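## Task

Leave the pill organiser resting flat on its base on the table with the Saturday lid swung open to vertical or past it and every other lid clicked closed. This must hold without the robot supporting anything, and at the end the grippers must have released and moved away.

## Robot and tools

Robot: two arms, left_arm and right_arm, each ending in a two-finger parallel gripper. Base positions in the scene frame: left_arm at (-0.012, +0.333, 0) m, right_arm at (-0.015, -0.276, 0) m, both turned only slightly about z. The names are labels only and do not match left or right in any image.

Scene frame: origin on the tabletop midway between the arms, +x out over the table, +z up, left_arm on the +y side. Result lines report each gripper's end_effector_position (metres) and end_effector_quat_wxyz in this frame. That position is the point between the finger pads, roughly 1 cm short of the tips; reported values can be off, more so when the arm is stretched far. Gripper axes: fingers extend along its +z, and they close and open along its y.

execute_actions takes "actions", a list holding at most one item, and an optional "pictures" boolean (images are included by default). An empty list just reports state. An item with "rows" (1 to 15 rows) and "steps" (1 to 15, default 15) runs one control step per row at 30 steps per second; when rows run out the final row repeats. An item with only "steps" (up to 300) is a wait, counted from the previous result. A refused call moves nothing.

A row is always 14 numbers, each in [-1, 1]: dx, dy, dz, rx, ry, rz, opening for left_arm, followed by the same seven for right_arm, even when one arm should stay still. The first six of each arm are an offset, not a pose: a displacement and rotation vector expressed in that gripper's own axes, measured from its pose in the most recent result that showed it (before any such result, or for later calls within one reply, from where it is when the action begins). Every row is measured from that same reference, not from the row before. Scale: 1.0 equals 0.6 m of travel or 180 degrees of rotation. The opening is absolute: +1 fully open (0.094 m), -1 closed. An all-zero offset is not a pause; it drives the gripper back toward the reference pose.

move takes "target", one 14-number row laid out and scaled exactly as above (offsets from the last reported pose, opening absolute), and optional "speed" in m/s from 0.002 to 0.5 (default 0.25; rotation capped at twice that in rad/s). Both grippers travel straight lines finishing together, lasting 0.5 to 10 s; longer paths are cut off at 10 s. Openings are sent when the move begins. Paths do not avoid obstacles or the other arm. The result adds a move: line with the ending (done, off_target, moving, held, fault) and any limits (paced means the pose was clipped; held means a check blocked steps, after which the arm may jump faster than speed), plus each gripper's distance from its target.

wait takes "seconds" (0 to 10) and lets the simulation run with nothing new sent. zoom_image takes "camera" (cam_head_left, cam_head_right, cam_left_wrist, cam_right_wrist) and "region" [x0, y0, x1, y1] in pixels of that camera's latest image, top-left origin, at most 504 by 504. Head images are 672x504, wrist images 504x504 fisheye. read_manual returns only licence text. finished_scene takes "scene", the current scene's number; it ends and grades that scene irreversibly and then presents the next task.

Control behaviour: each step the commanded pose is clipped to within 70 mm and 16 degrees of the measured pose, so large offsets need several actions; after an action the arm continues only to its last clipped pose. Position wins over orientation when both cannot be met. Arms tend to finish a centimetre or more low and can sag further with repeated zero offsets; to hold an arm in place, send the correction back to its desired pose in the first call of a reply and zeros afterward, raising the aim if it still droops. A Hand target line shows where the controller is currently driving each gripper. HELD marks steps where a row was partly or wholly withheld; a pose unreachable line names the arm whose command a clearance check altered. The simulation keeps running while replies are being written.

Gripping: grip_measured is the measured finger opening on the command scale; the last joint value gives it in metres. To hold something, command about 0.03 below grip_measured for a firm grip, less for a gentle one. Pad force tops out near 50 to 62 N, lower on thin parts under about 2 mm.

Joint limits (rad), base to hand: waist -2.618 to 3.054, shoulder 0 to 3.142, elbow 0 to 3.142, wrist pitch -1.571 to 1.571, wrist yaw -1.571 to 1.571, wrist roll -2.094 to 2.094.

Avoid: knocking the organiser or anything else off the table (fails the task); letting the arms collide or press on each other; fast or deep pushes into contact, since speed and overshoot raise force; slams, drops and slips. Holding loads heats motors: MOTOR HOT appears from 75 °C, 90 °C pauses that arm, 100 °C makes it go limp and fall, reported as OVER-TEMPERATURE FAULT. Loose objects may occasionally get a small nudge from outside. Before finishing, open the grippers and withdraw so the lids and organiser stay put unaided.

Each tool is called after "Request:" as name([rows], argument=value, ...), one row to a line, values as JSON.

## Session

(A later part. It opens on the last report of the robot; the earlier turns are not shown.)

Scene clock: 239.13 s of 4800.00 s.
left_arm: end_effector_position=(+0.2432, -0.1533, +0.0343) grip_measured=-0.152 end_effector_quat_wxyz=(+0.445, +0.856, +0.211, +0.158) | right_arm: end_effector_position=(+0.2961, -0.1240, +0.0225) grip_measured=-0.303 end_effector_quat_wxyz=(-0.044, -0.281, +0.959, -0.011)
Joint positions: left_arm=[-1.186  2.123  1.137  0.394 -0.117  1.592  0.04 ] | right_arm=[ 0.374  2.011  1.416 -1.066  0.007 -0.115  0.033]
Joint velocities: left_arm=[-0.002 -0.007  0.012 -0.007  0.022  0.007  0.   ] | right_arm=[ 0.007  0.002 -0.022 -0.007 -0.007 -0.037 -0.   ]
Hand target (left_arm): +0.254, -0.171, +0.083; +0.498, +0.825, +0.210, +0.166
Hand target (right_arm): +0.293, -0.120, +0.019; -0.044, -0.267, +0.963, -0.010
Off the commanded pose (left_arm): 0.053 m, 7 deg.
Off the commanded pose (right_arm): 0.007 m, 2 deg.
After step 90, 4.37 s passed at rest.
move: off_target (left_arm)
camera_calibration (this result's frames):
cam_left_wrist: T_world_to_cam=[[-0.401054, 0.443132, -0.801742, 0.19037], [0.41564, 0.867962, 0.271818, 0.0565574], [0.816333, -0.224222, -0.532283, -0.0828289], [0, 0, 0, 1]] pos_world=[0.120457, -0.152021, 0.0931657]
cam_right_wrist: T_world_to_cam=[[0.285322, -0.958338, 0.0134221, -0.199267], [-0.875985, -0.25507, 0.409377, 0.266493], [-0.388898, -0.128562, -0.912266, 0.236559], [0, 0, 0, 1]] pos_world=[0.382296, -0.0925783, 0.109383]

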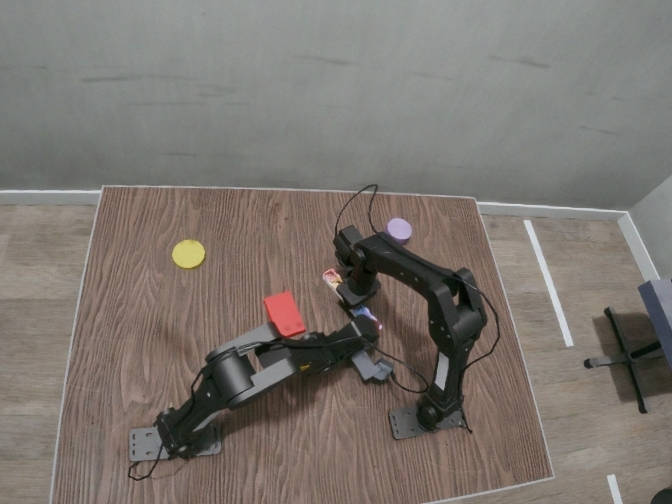

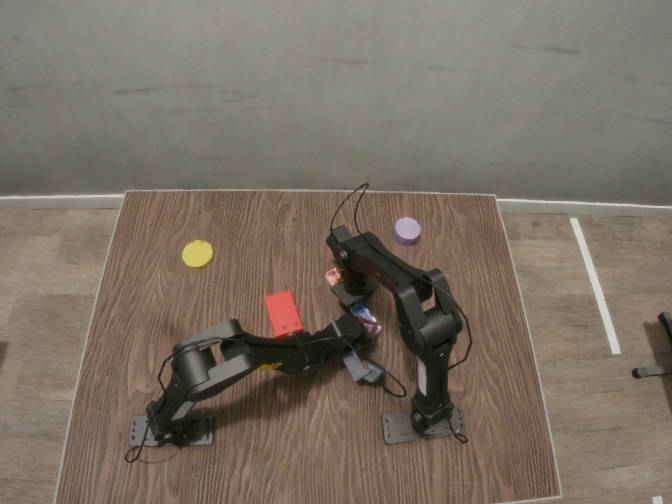

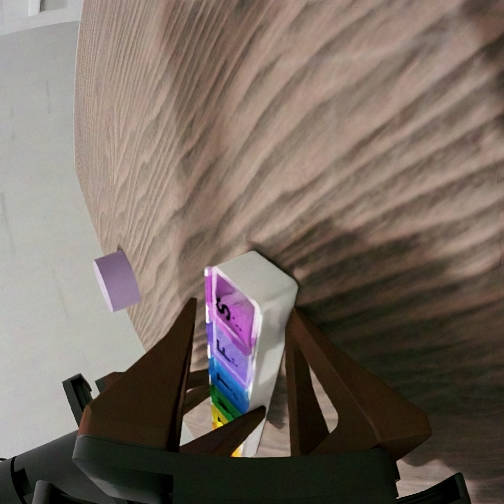

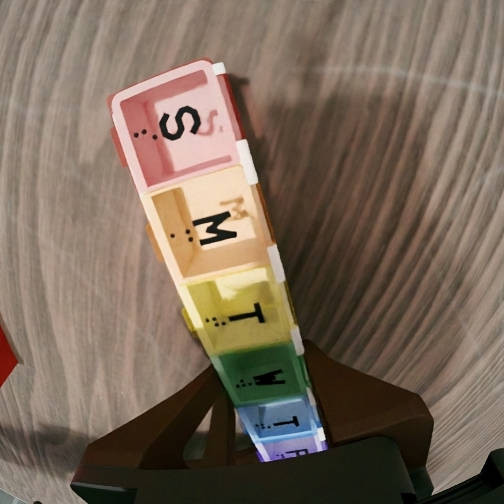

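Request:
move(target=[0,0.027,-0.026,-0.02,0,0,-0.15, 0,0,0.003,0,0,0,-0.36], speed=0.03)

Request:
zoom_image(camera="cam_left_wrist", region=[160, 200, 340, 380])

Scene clock: 247.03 s of 4800.00 s.
left_arm: end_effector_position=(+0.2413, -0.1489, +0.0355) grip_measured=-0.152 end_effector_quat_wxyz=(+0.451, +0.853, +0.207, +0.162) | right_arm: end_effector_position=(+0.2961, -0.1241, +0.0225) grip_measured=-0.303 end_effector_quat_wxyz=(-0.044, -0.285, +0.958, -0.011)
Joint positions: left_arm=[-1.186  2.109  1.1    0.433 -0.118  1.601  0.04 ] | right_arm=[ 0.374  2.011  1.416 -1.066  0.007 -0.123  0.033]
Joint velocities: left_arm=[ 0.002  0.007  0.007  0.066 -0.022 -0.081 -0.001] | right_arm=[ 0.002  0.007  0.002 -0.037 -0.051  0.051  0.   ]
Hand target (left_arm): +0.240, -0.151, +0.056; +0.471, +0.842, +0.206, +0.164
Hand target (right_arm): +0.296, -0.124, +0.021; -0.044, -0.281, +0.959, -0.011
Off the commanded pose (left_arm): 0.021 m, 3 deg.
Off the commanded pose (right_arm): 0.002 m, 0 deg.
After step 90, 3.63 s passed at rest.
move: off_target (left_arm)
camera_calibration (this result's frames):
cam_left_wrist: T_world_to_cam=[[-0.387682, 0.436675, -0.811799, 0.184742], [0.415816, 0.868825, 0.268773, 0.0533812], [0.822678, -0.23336, -0.518405, -0.0829779], [0, 0, 0, 1]] pos_world=[0.117688, -0.146415, 0.0926095]
cam_right_wrist: T_world_to_cam=[[0.292994, -0.956024, 0.0130939, -0.201311], [-0.87383, -0.262196, 0.409482, 0.264978], [-0.388041, -0.131418, -0.912224, 0.235954], [0, 0, 0, 1]] pos_world=[0.382089, -0.0919738, 0.109375]

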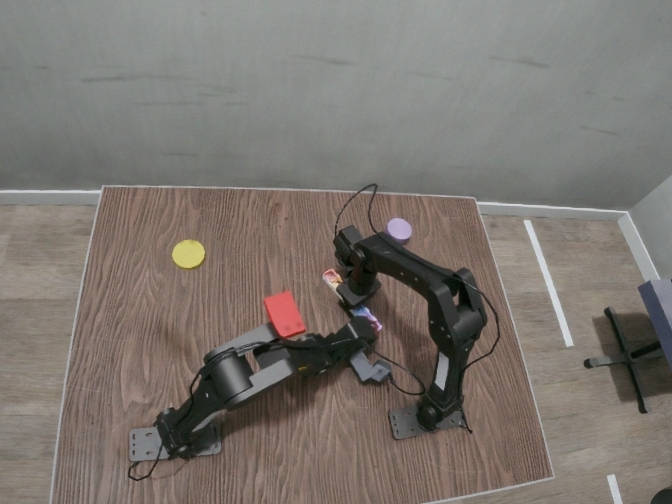

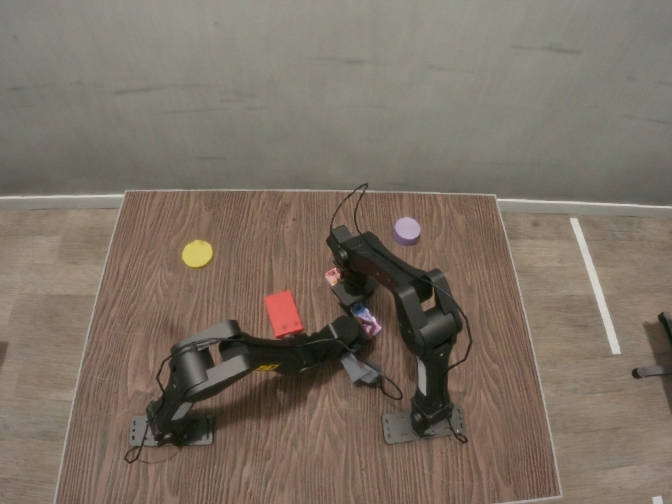

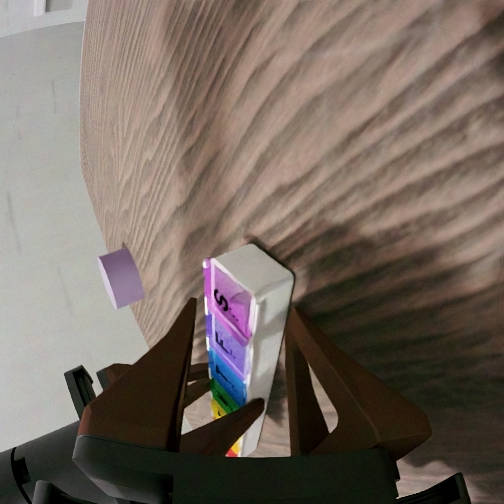

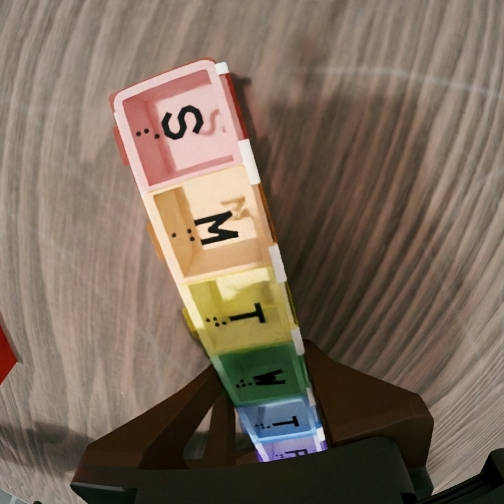

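Region (160, 200, 340, 380) of cam_left_wrist's 504x504 image, scaled by 2.800, with more detail than that image has.

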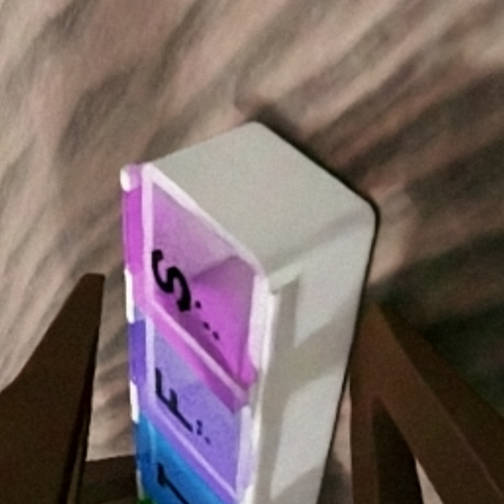

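Request:
move(target=[0.006,0.061,-0.034,-0.03,0,-0.025,-0.15, 0,0,0.003,0,0,0,-0.36], speed=0.03)

Request:
zoom_image(camera="cam_left_wrist", region=[160, 200, 340, 380])

Scene clock: 255.30 s of 4800.00 s.
left_arm: end_effector_position=(+0.2426, -0.1511, +0.0500) grip_measured=-0.152 end_effector_quat_wxyz=(+0.468, +0.840, +0.228, +0.153) | right_arm: end_effector_position=(+0.2961, -0.1241, +0.0225) grip_measured=-0.303 end_effector_quat_wxyz=(-0.044, -0.286, +0.957, -0.011)
Joint positions: left_arm=[-1.186  2.083  1.1    0.438 -0.119  1.55   0.04 ] | right_arm=[ 0.374  2.011  1.416 -1.066  0.007 -0.125  0.033]
Joint velocities: left_arm=[ 0.012 -0.007 -0.017 -0.007  0.037 -0.022  0.001] | right_arm=[ 0.002 -0.007  0.007  0.037  0.051  0.007 -0.001]
Hand target (left_arm): +0.242, -0.152, +0.077; +0.497, +0.822, +0.232, +0.153
Hand target (right_arm): +0.296, -0.124, +0.021; -0.044, -0.285, +0.958, -0.011
Off the commanded pose (left_arm): 0.027 m, 4 deg.
Off the commanded pose (right_arm): 0.002 m, 0 deg.
After step 90, 3.00 s passed at rest.
move: off_target (left_arm)
camera_calibration (this result's frames):
cam_left_wrist: T_world_to_cam=[[-0.417666, 0.383551, -0.823677, 0.197814], [0.396667, 0.892554, 0.214484, 0.0618441], [0.817442, -0.237143, -0.524931, -0.0760292], [0, 0, 0, 1]] pos_world=[0.120238, -0.149101, 0.10976]
cam_right_wrist: T_world_to_cam=[[0.295174, -0.955356, 0.0128928, -0.201869], [-0.873186, -0.26426, 0.409528, 0.264531], [-0.387838, -0.13214, -0.912207, 0.235804], [0, 0, 0, 1]] pos_world=[0.382025, -0.0917933, 0.109372]

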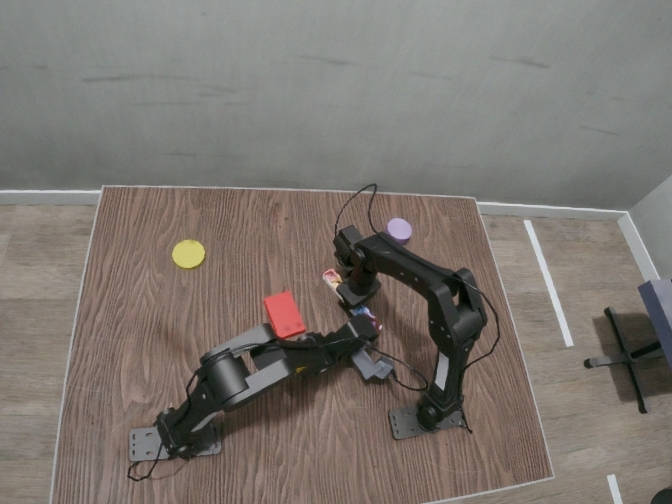

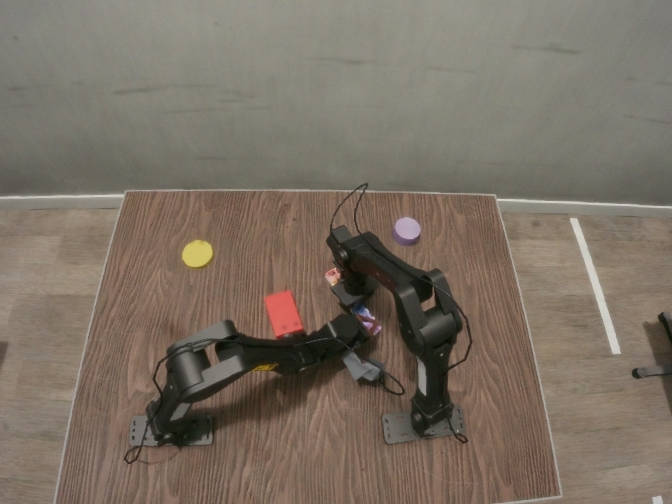

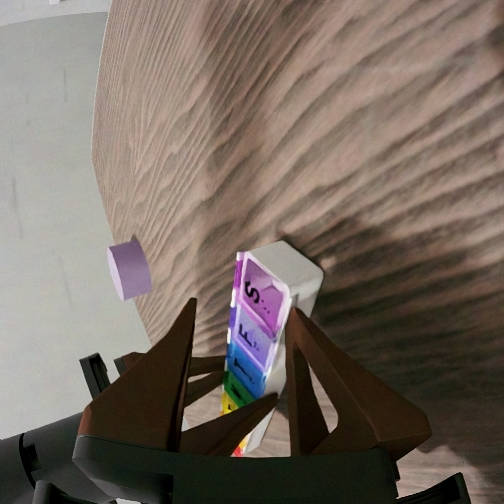

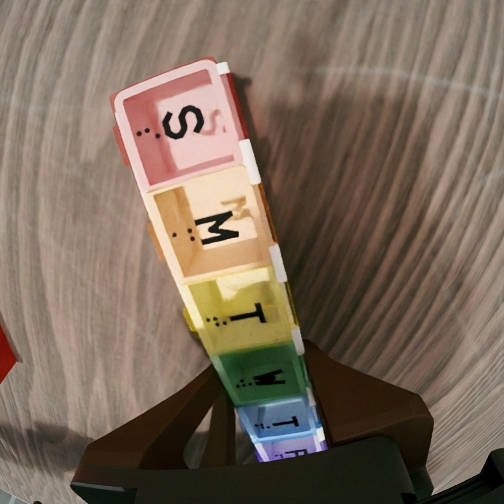

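Region (160, 200, 340, 380) of cam_left_wrist's 504x504 image, scaled by 2.800, with more detail than that image has.

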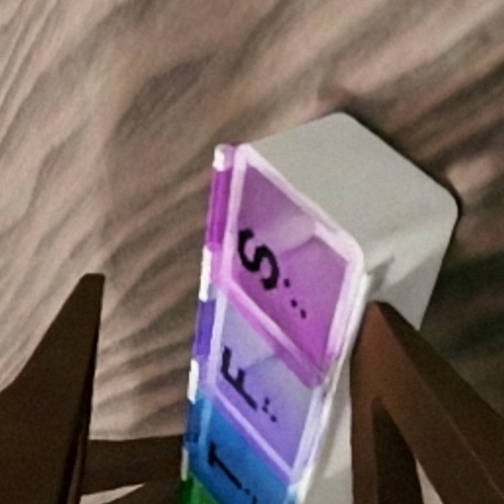

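Request:
move(target=[0.004,0.073,-0.024,-0.03,0,0,-0.45, 0,0.004,0.008,0,0,0.005,-0.36], speed=0.03)

Request:
zoom_image(camera="cam_left_wrist", region=[160, 200, 340, 380])

Scene clock: 264.50 s of 4800.00 s.
left_arm: end_effector_position=(+0.2428, -0.1515, +0.0632) grip_measured=-0.448 end_effector_quat_wxyz=(+0.475, +0.837, +0.220, +0.159) | right_arm: end_effector_position=(+0.2964, -0.1243, +0.0226) grip_measured=-0.303 end_effector_quat_wxyz=(-0.043, -0.284, +0.958, -0.012)
Joint positions: left_arm=[-1.186  2.054  1.1    0.427 -0.119  1.568  0.026] | right_arm=[ 0.374  2.011  1.416 -1.066  0.009 -0.122  0.033]
Joint velocities: left_arm=[-0.002  0.002  0.027  0.022  0.022  0.007 -0.   ] | right_arm=[ 0.002 -0.007 -0.007 -0.066 -0.037  0.081  0.001]
Hand target (left_arm): +0.248, -0.159, +0.095; +0.507, +0.817, +0.220, +0.164
Hand target (right_arm): +0.294, -0.122, +0.018; -0.044, -0.278, +0.959, -0.011
Off the commanded pose (left_arm): 0.033 m, 4 deg.
Off the commanded pose (right_arm): 0.006 m, 1 deg.
After step 90, 4.20 s passed at rest.
move: off_target (left_arm)
camera_calibration (this result's frames):
cam_left_wrist: T_world_to_cam=[[-0.396506, 0.380443, -0.835492, 0.204094], [0.40005, 0.890738, 0.215745, 0.0580837], [0.826283, -0.248694, -0.505379, -0.0745352], [0, 0, 0, 1]] pos_world=[0.119275, -0.14792, 0.120319]
cam_right_wrist: T_world_to_cam=[[0.29241, -0.956177, 0.0149163, -0.201515], [-0.87462, -0.261096, 0.408495, 0.265492], [-0.386699, -0.132494, -0.912638, 0.235612], [0, 0, 0, 1]] pos_world=[0.38224, -0.0921477, 0.109582]

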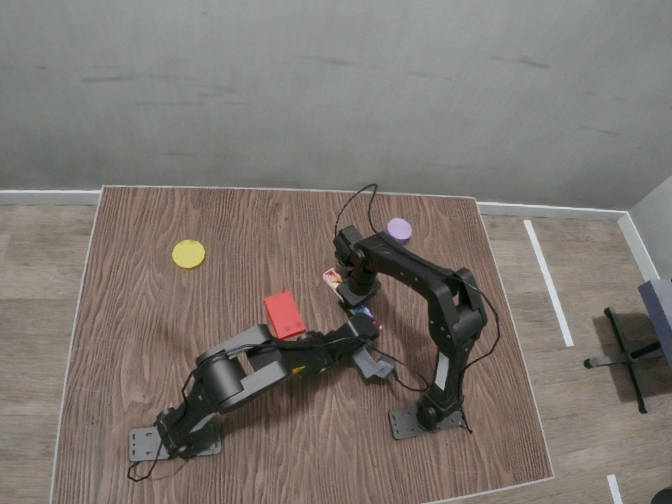

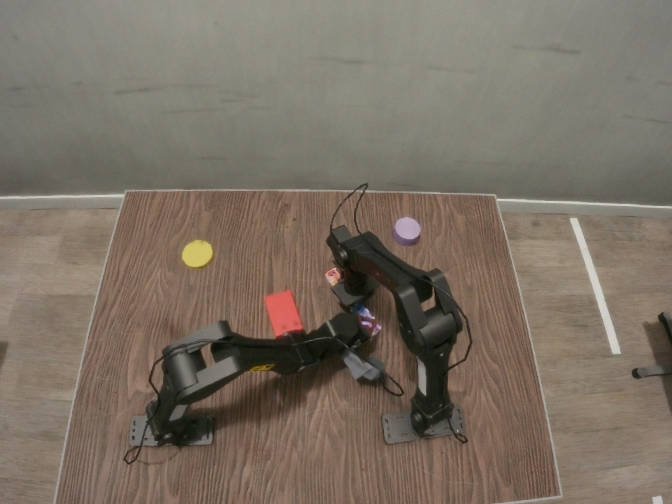

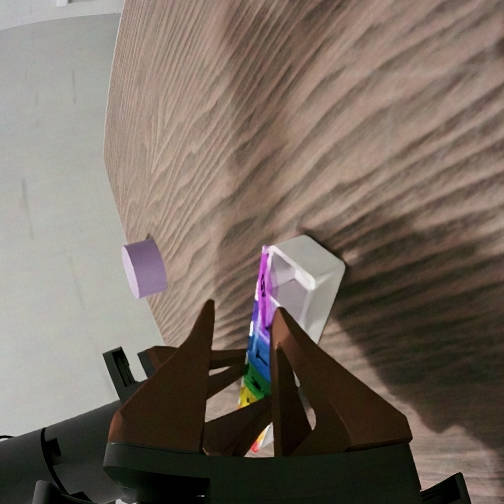

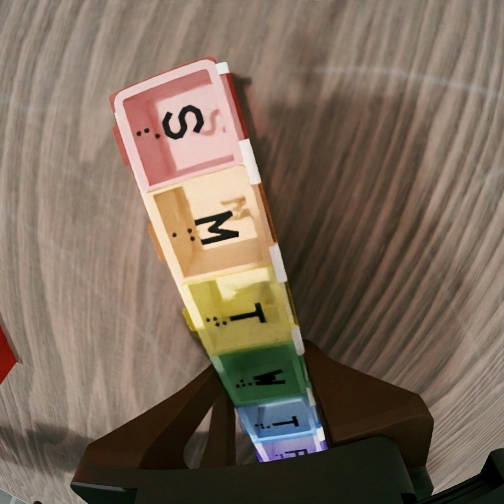

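Region (160, 200, 340, 380) of cam_left_wrist's 504x504 image, scaled by 2.800, with more detail than that image has.

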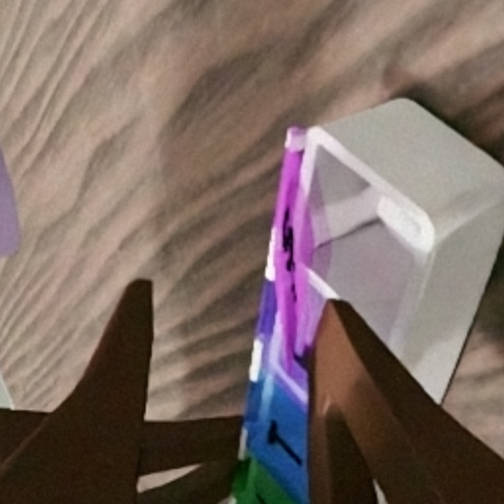

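Request:
move(target=[0.008,0.080,0.040,-0.02,0,0,-0.25, 0,0,0.004,0,0,0,-0.36], speed=0.04)

Scene clock: 274.20 s of 4800.00 s.
left_arm: end_effector_position=(+0.2613, -0.1812, +0.0806) grip_measured=-0.252 end_effector_quat_wxyz=(+0.487, +0.830, +0.212, +0.167) | right_arm: end_effector_position=(+0.2964, -0.1243, +0.0226) grip_measured=-0.303 end_effector_quat_wxyz=(-0.043, -0.285, +0.957, -0.012)
Joint positions: left_arm=[-1.178  2.122  1.264  0.366 -0.114  1.59   0.035] | right_arm=[ 0.374  2.011  1.416 -1.066  0.009 -0.124  0.033]
Joint velocities: left_arm=[-0.002 -0.007 -0.017 -0.007  0.022 -0.037 -0.001] | right_arm=[-0.012 -0.012 -0.022 -0.022  0.022  0.007  0.   ]
Hand target (left_arm): +0.268, -0.188, +0.093; +0.501, +0.822, +0.214, +0.166
Hand target (right_arm): +0.296, -0.124, +0.020; -0.043, -0.284, +0.958, -0.012
Off the commanded pose (left_arm): 0.016 m, 2 deg.
Off the commanded pose (right_arm): 0.002 m, 0 deg.
After step 90, 5.07 s passed at rest.
move: off_target (left_arm)
camera_calibration (this result's frames):
cam_left_wrist: T_world_to_cam=[[-0.370126, 0.364238, -0.854598, 0.22893], [0.39996, 0.892783, 0.207291, 0.0744437], [0.838474, -0.265081, -0.476123, -0.0968549], [0, 0, 0, 1]] pos_world=[0.136169, -0.175522, 0.134097]
cam_right_wrist: T_world_to_cam=[[0.294227, -0.955622, 0.0147508, -0.201981], [-0.874085, -0.262817, 0.408537, 0.265119], [-0.38653, -0.133096, -0.912623, 0.235486], [0, 0, 0, 1]] pos_world=[0.382187, -0.0919972, 0.109579]

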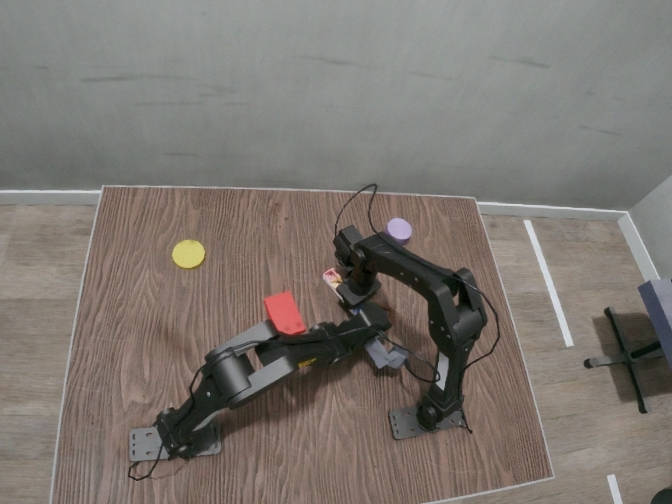

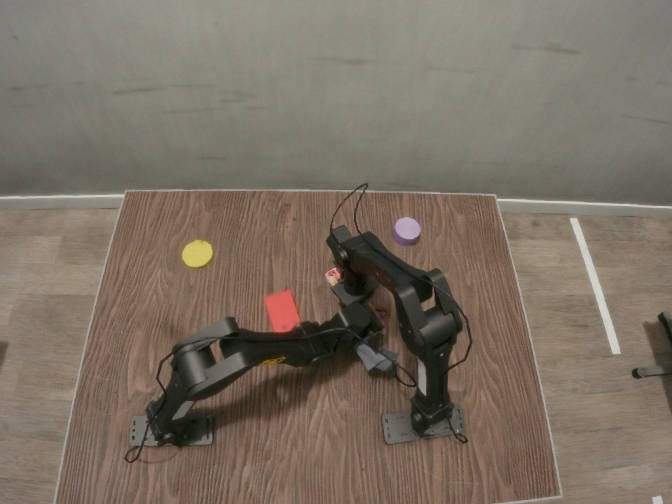

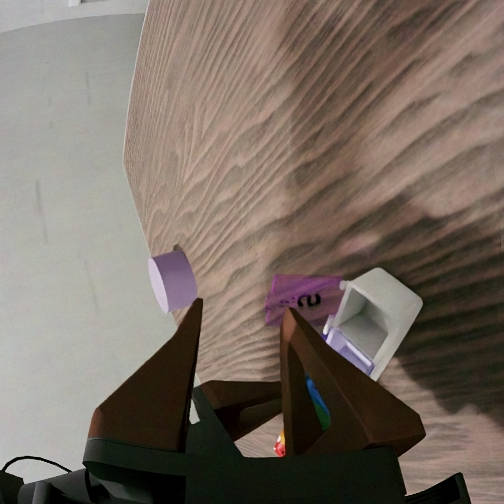

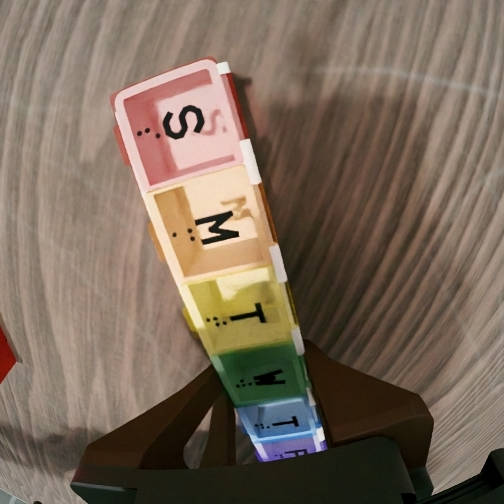

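Request:
execute_actions(actions=[])

Scene clock: 280.60 s of 4800.00 s.
left_arm: end_effector_position=(+0.2610, -0.1809, +0.0791) grip_measured=-0.252 end_effector_quat_wxyz=(+0.486, +0.831, +0.212, +0.167) | right_arm: end_effector_position=(+0.2964, -0.1243, +0.0226) grip_measured=-0.303 end_effector_quat_wxyz=(-0.043, -0.285, +0.957, -0.012)
Joint positions: left_arm=[-1.178  2.124  1.264  0.364 -0.113  1.59   0.035] | right_arm=[ 0.374  2.011  1.416 -1.066  0.009 -0.124  0.033]
Joint velocities: left_arm=[-0.002 -0.007 -0.017 -0.022 -0.007 -0.051 -0.   ] | right_arm=[ 0.002 -0.012 -0.002  0.037 -0.037  0.007  0.001]
Hand target (left_arm): +0.268, -0.188, +0.093; +0.501, +0.822, +0.214, +0.166
Hand target (right_arm): +0.296, -0.124, +0.020; -0.043, -0.284, +0.958, -0.012
Off the commanded pose (left_arm): 0.017 m, 2 deg.
Off the commanded pose (right_arm): 0.002 m, 0 deg.
Steps of this call (steps 1 to 90: nothing new was sent; then 3.40 s passed at rest). Readings (end_effector_position):
1: left_arm (+0.2612, -0.1811, +0.0803) | right_arm (+0.2964, -0.1243, +0.0226)
2: left_arm (+0.2612, -0.1810, +0.0799) | right_arm (+0.2964, -0.1243, +0.0226)
4: left_arm (+0.2611, -0.1809, +0.0795) | right_arm (+0.2964, -0.1243, +0.0226)
8: left_arm (+0.2610, -0.1809, +0.0791) | right_arm (+0.2964, -0.1243, +0.0226)
90: the state above
camera_calibration (this result's frames):
cam_left_wrist: T_world_to_cam=[[-0.371399, 0.367743, -0.852542, 0.22831], [0.400778, 0.891767, 0.210069, 0.0739461], [0.83752, -0.263661, -0.478584, -0.0965766], [0, 0, 0, 1]] pos_world=[0.136043, -0.175365, 0.13289]
cam_right_wrist: T_world_to_cam=[[0.294227, -0.955622, 0.0147508, -0.201981], [-0.874085, -0.262817, 0.408537, 0.265119], [-0.38653, -0.133096, -0.912623, 0.235486], [0, 0, 0, 1]] pos_world=[0.382187, -0.0919972, 0.109579]

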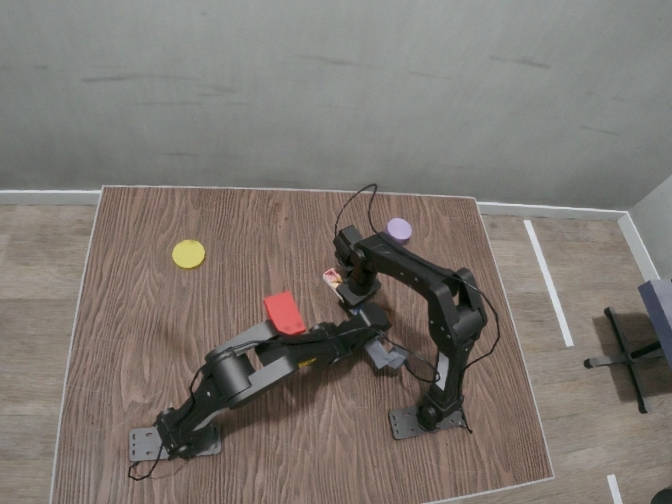

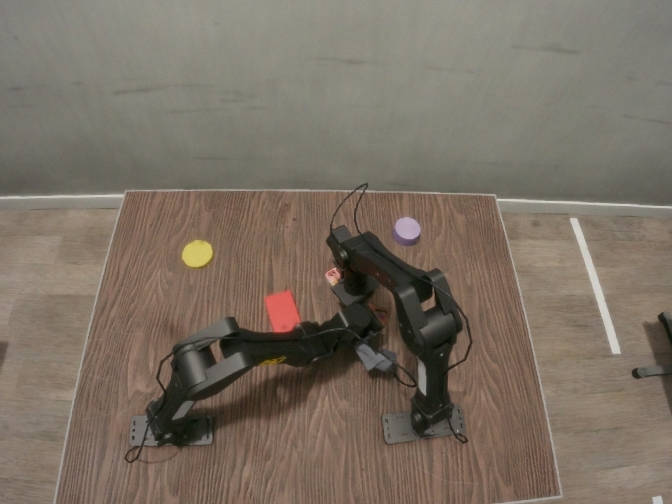

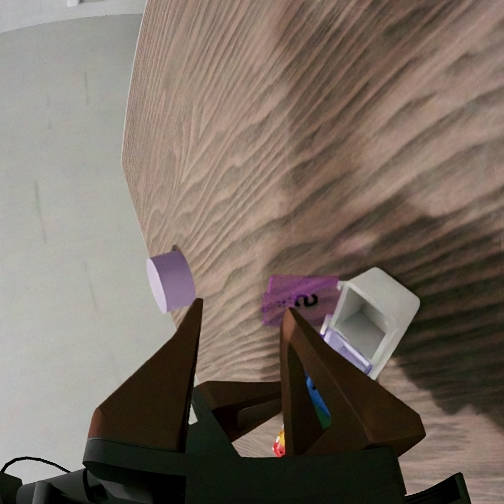

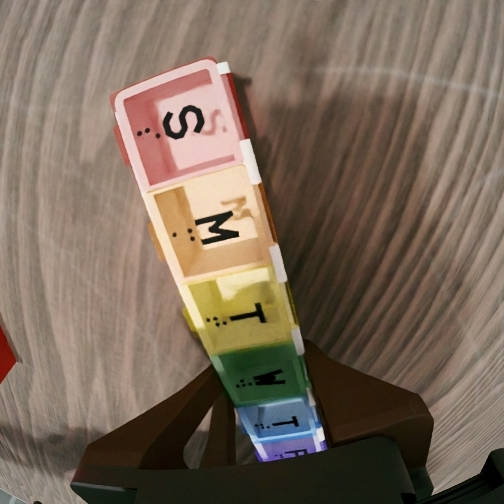

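Request:
move(target=[0,0.01,-0.16,0,0,0,-0.25,0,0,0,0,0,0,-0.36], speed=0.15)

Scene clock: 285.17 s of 4800.00 s.
left_arm: end_effector_position=(+0.2198, -0.1150, +0.1197) grip_measured=-0.252 end_effector_quat_wxyz=(+0.474, +0.839, +0.210, +0.169) | right_arm: end_effector_position=(+0.2964, -0.1243, +0.0226) grip_measured=-0.303 end_effector_quat_wxyz=(-0.043, -0.285, +0.957, -0.012)
Joint positions: left_arm=[-1.204  1.785  0.987  0.275 -0.141  1.588  0.035] | right_arm=[ 0.374  2.011  1.416 -1.066  0.009 -0.124  0.033]
Joint velocities: left_arm=[ 0.012  0.012  0.007  0.051 -0.022 -0.022 -0.001] | right_arm=[ 0.002 -0.022  0.012  0.037  0.022 -0.007 -0.   ]
Hand target (left_arm): +0.215, -0.114, +0.132; +0.486, +0.831, +0.212, +0.166
Hand target (right_arm): +0.296, -0.124, +0.023; -0.043, -0.285, +0.957, -0.012
Off the commanded pose (left_arm): 0.011 m, 2 deg.
Off the commanded pose (right_arm): 0.000 m, 0 deg.
After step 90, 0.30 s passed at rest.
move: off_target (left_arm)
camera_calibration (this result's frames):
cam_left_wrist: T_world_to_cam=[[-0.371792, 0.39279, -0.841122, 0.224989], [0.401771, 0.884902, 0.235645, 0.0191706], [0.83687, -0.250327, -0.486812, -0.0226523], [0, 0, 0, 1]] pos_world=[0.0949039, -0.111008, 0.173698]
cam_right_wrist: T_world_to_cam=[[0.29459, -0.95551, 0.0147177, -0.202074], [-0.873978, -0.263161, 0.408545, 0.265044], [-0.386496, -0.133216, -0.912619, 0.235461], [0, 0, 0, 1]] pos_world=[0.382176, -0.0919672, 0.109578]

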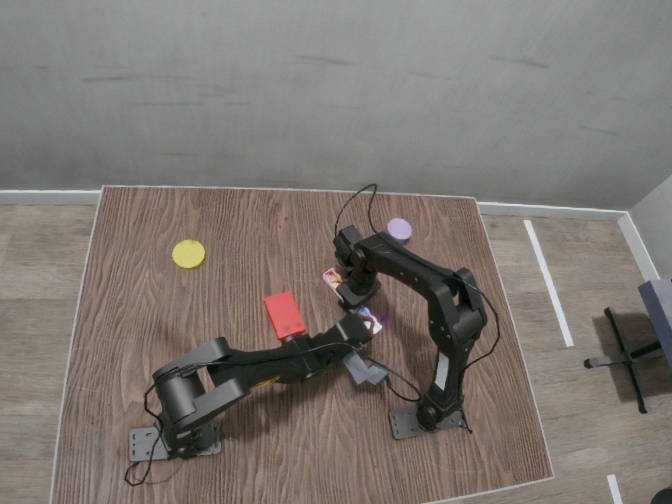

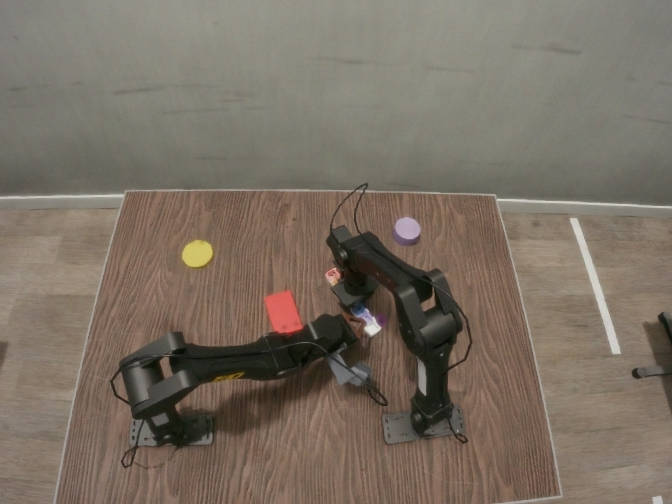

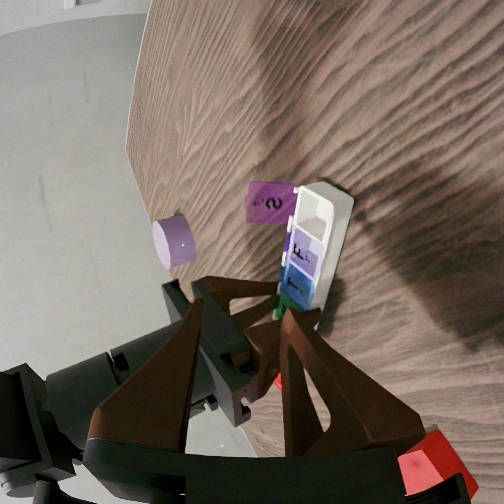

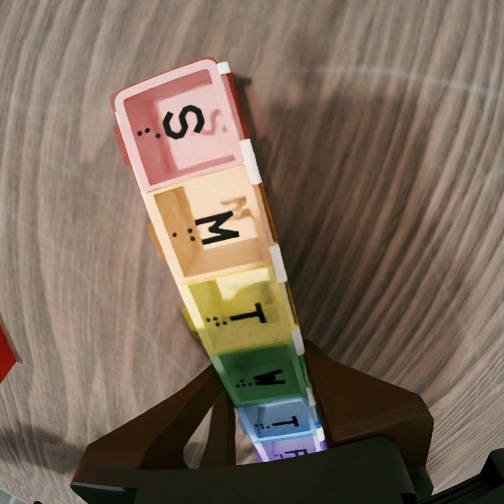

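Request:
zoom_image(camera="cam_left_wrist", region=[220,160,380,330])

Request:
zoom_image(camera="cam_head_right", region=[320,280,420,355])

Region (220, 160, 380, 330) of cam_left_wrist's 504x504 image, scaled by 2.965, with more detail than that image has; it fills the left 474 columns of this view, and the rest is white.

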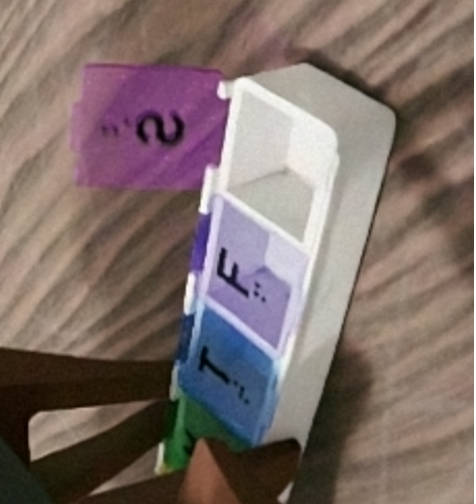

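Region (320, 280, 420, 355) of cam_head_right's 672x504 image, scaled by 5.040, with more detail than that image has; it fills the top 378 rows of this view, and the rest is white.

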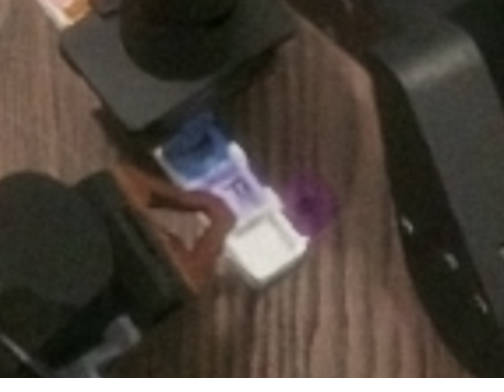

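Request:
execute_actions([
  {"rows":[[0,0.02,-0.12,0,0,0,-0.25,0,0,0,0,0,0,0.5]],"steps":15},
], pictures=false)

Request:
move(target=[0,0,-0.12,0,0,0,-0.25,0,0,-0.25,0,0,0,0.5], speed=0.2)

Scene clock: 290.73 s of 4800.00 s.
left_arm: end_effector_position=(+0.1906, -0.0715, +0.1645) grip_measured=-0.252 end_effector_quat_wxyz=(+0.472, +0.840, +0.206, +0.172) | right_arm: end_effector_position=(+0.2958, -0.1246, +0.0210) grip_measured=+0.498 end_effector_quat_wxyz=(-0.046, -0.285, +0.957, -0.012)
Joint positions: left_arm=[-1.234  1.513  0.891  0.096 -0.169  1.583  0.035] | right_arm=[ 0.374  2.016  1.416 -1.066  0.009 -0.124  0.07 ]
Joint velocities: left_arm=[-0.002 -0.002 -0.002 -0.081 -0.022 -0.051 -0.001] | right_arm=[ 0.007 -0.002 -0.022 -0.022 -0.007 -0.037 -0.   ]
Hand target (left_arm): +0.187, -0.069, +0.167; +0.473, +0.839, +0.210, +0.169
Hand target (right_arm): +0.296, -0.124, +0.023; -0.043, -0.285, +0.957, -0.012
Off the commanded pose (left_arm): 0.005 m, 1 deg.
Off the commanded pose (right_arm): 0.002 m, 0 deg.
Steps of this call (steps 1 to 90: nothing new was sent; then 2.07 s passed at rest; steps 91 to 105: all 15 steps of this action). Readings (end_effector_position):
91: left_arm (+0.2182, -0.1117, +0.1212) | right_arm (+0.2964, -0.1243, +0.0226)
92: left_arm (+0.2133, -0.1019, +0.1218) | right_arm (+0.2963, -0.1244, +0.0223)
94: left_arm (+0.2016, -0.0846, +0.1333) | right_arm (+0.2959, -0.1245, +0.0212)
98: left_arm (+0.1921, -0.0770, +0.1676) | right_arm (+0.2958, -0.1246, +0.0210)
105: the state above

Scene clock: 292.40 s of 4800.00 s.
left_arm: end_effector_position=(+0.1591, -0.0213, +0.1918) grip_measured=-0.252 end_effector_quat_wxyz=(+0.454, +0.850, +0.204, +0.175) | right_arm: end_effector_position=(+0.3045, -0.1204, +0.1558) grip_measured=+0.498 end_effector_quat_wxyz=(-0.035, -0.286, +0.958, -0.011)
Joint positions: left_arm=[-1.28   1.254  0.832 -0.147 -0.214  1.568  0.035] | right_arm=[ 0.374  1.98   1.91  -1.572  0.009 -0.124  0.07 ]
Joint velocities: left_arm=[-0.027 -0.007 -0.002  0.022 -0.022  0.007 -0.001] | right_arm=[-0.002  0.007 -0.007 -0.037  0.007  0.095 -0.   ]
Hand target (left_arm): +0.155, -0.019, +0.200; +0.466, +0.843, +0.207, +0.172
Hand target (right_arm): +0.306, -0.120, +0.169; -0.017, -0.286, +0.958, -0.008
Off the commanded pose (left_arm): 0.008 m, 2 deg.
Off the commanded pose (right_arm): 0.015 m, 1 deg.
joint sent to its limit (right arm) — the command would take joint 4 (wrist pitch) past its lower limit, so that joint was sent only as far as its limit.
move: off_target (right_arm)
camera_calibration (this result's frames):
cam_left_wrist: T_world_to_cam=[[-0.368286, 0.433586, -0.822416, 0.223009], [0.40291, 0.871642, 0.279112, -0.0651608], [0.837872, -0.228567, -0.49571, 0.0887645], [0, 0, 0, 1]] pos_world=[0.0340119, -0.0196084, 0.245595]
cam_right_wrist: T_world_to_cam=[[0.294376, -0.955615, 0.0119302, -0.202147], [-0.880427, -0.266316, 0.392331, 0.222843], [-0.371741, -0.125997, -0.919747, 0.358204], [0, 0, 0, 1]] pos_world=[0.388863, -0.0886953, 0.24444]

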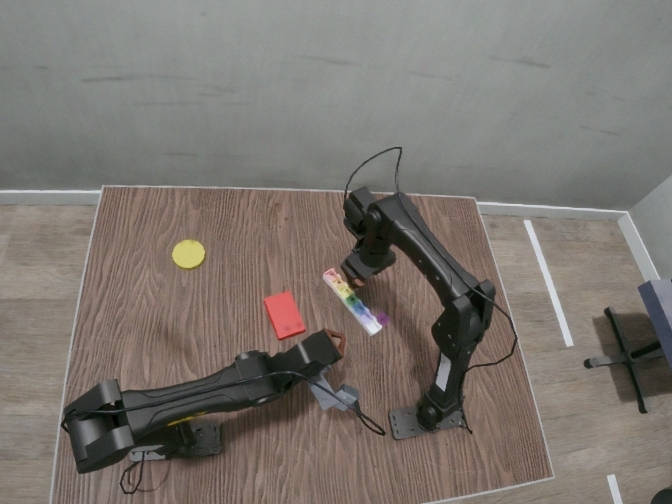

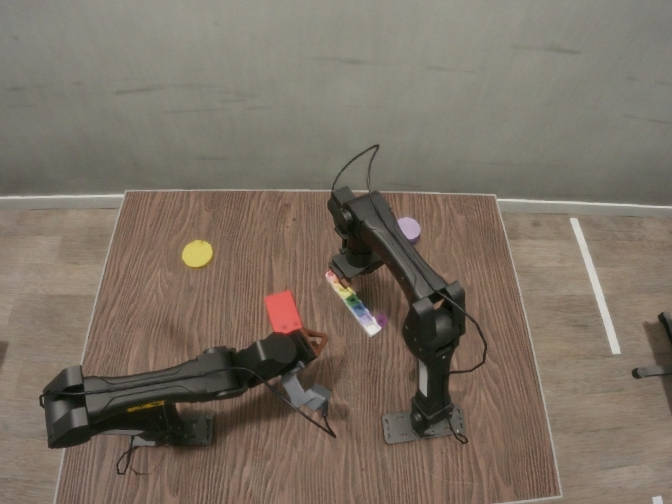

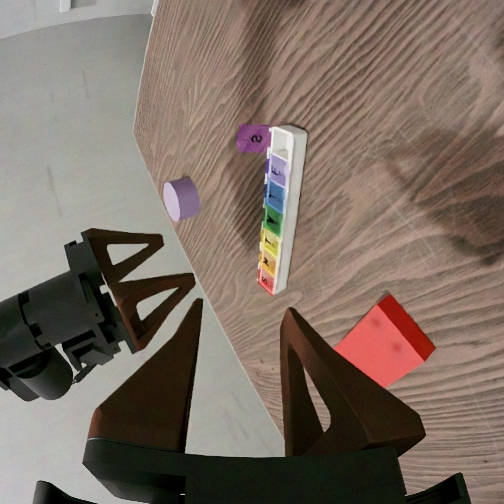

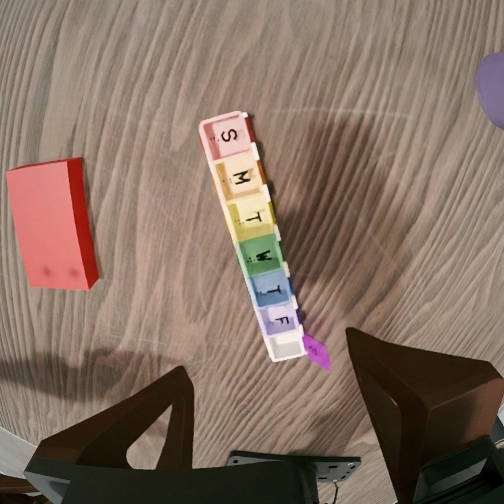

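Request:
zoom_image(camera="cam_right_wrist", region=[190,100,350,380])

Request:
zoom_image(camera="cam_left_wrist", region=[220,110,330,300])

Region (190, 100, 350, 380) of cam_right_wrist's 504x504 image, scaled by 1.800, with more detail than that image has; it fills the left 288 columns of this view, and the rest is white.

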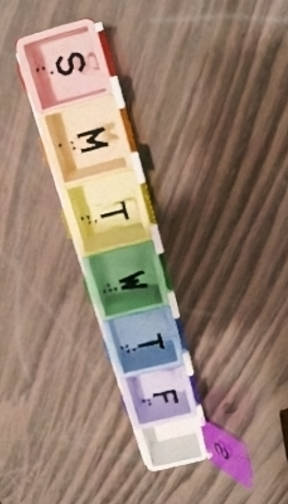

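Region (220, 110, 330, 300) of cam_left_wrist's 504x504 image, scaled by 2.653, with more detail than that image has; it fills the left 292 columns of this view, and the rest is white.

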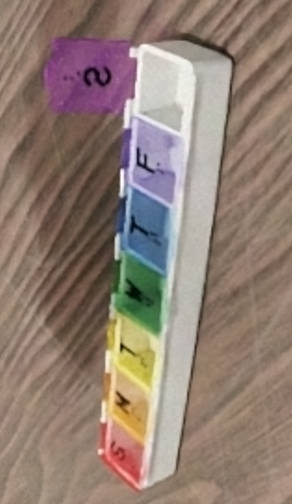

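Request:
zoom_image(camera="cam_right_wrist", region=[230,240,350,380])

Region (230, 240, 350, 380) of cam_right_wrist's 504x504 image, scaled by 3.600, with more detail than that image has; it fills the left 432 columns of this view, and the rest is white.

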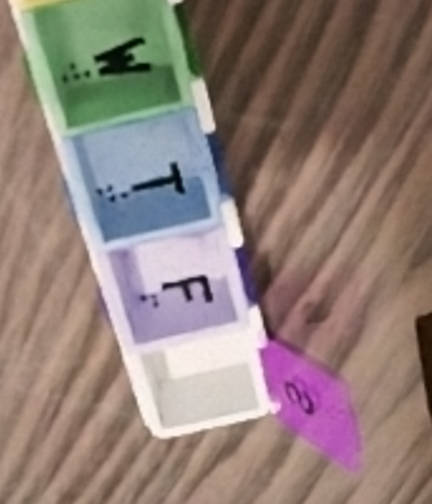

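Request:
finished_scene(scene=2)

The scene is finished: the task was done.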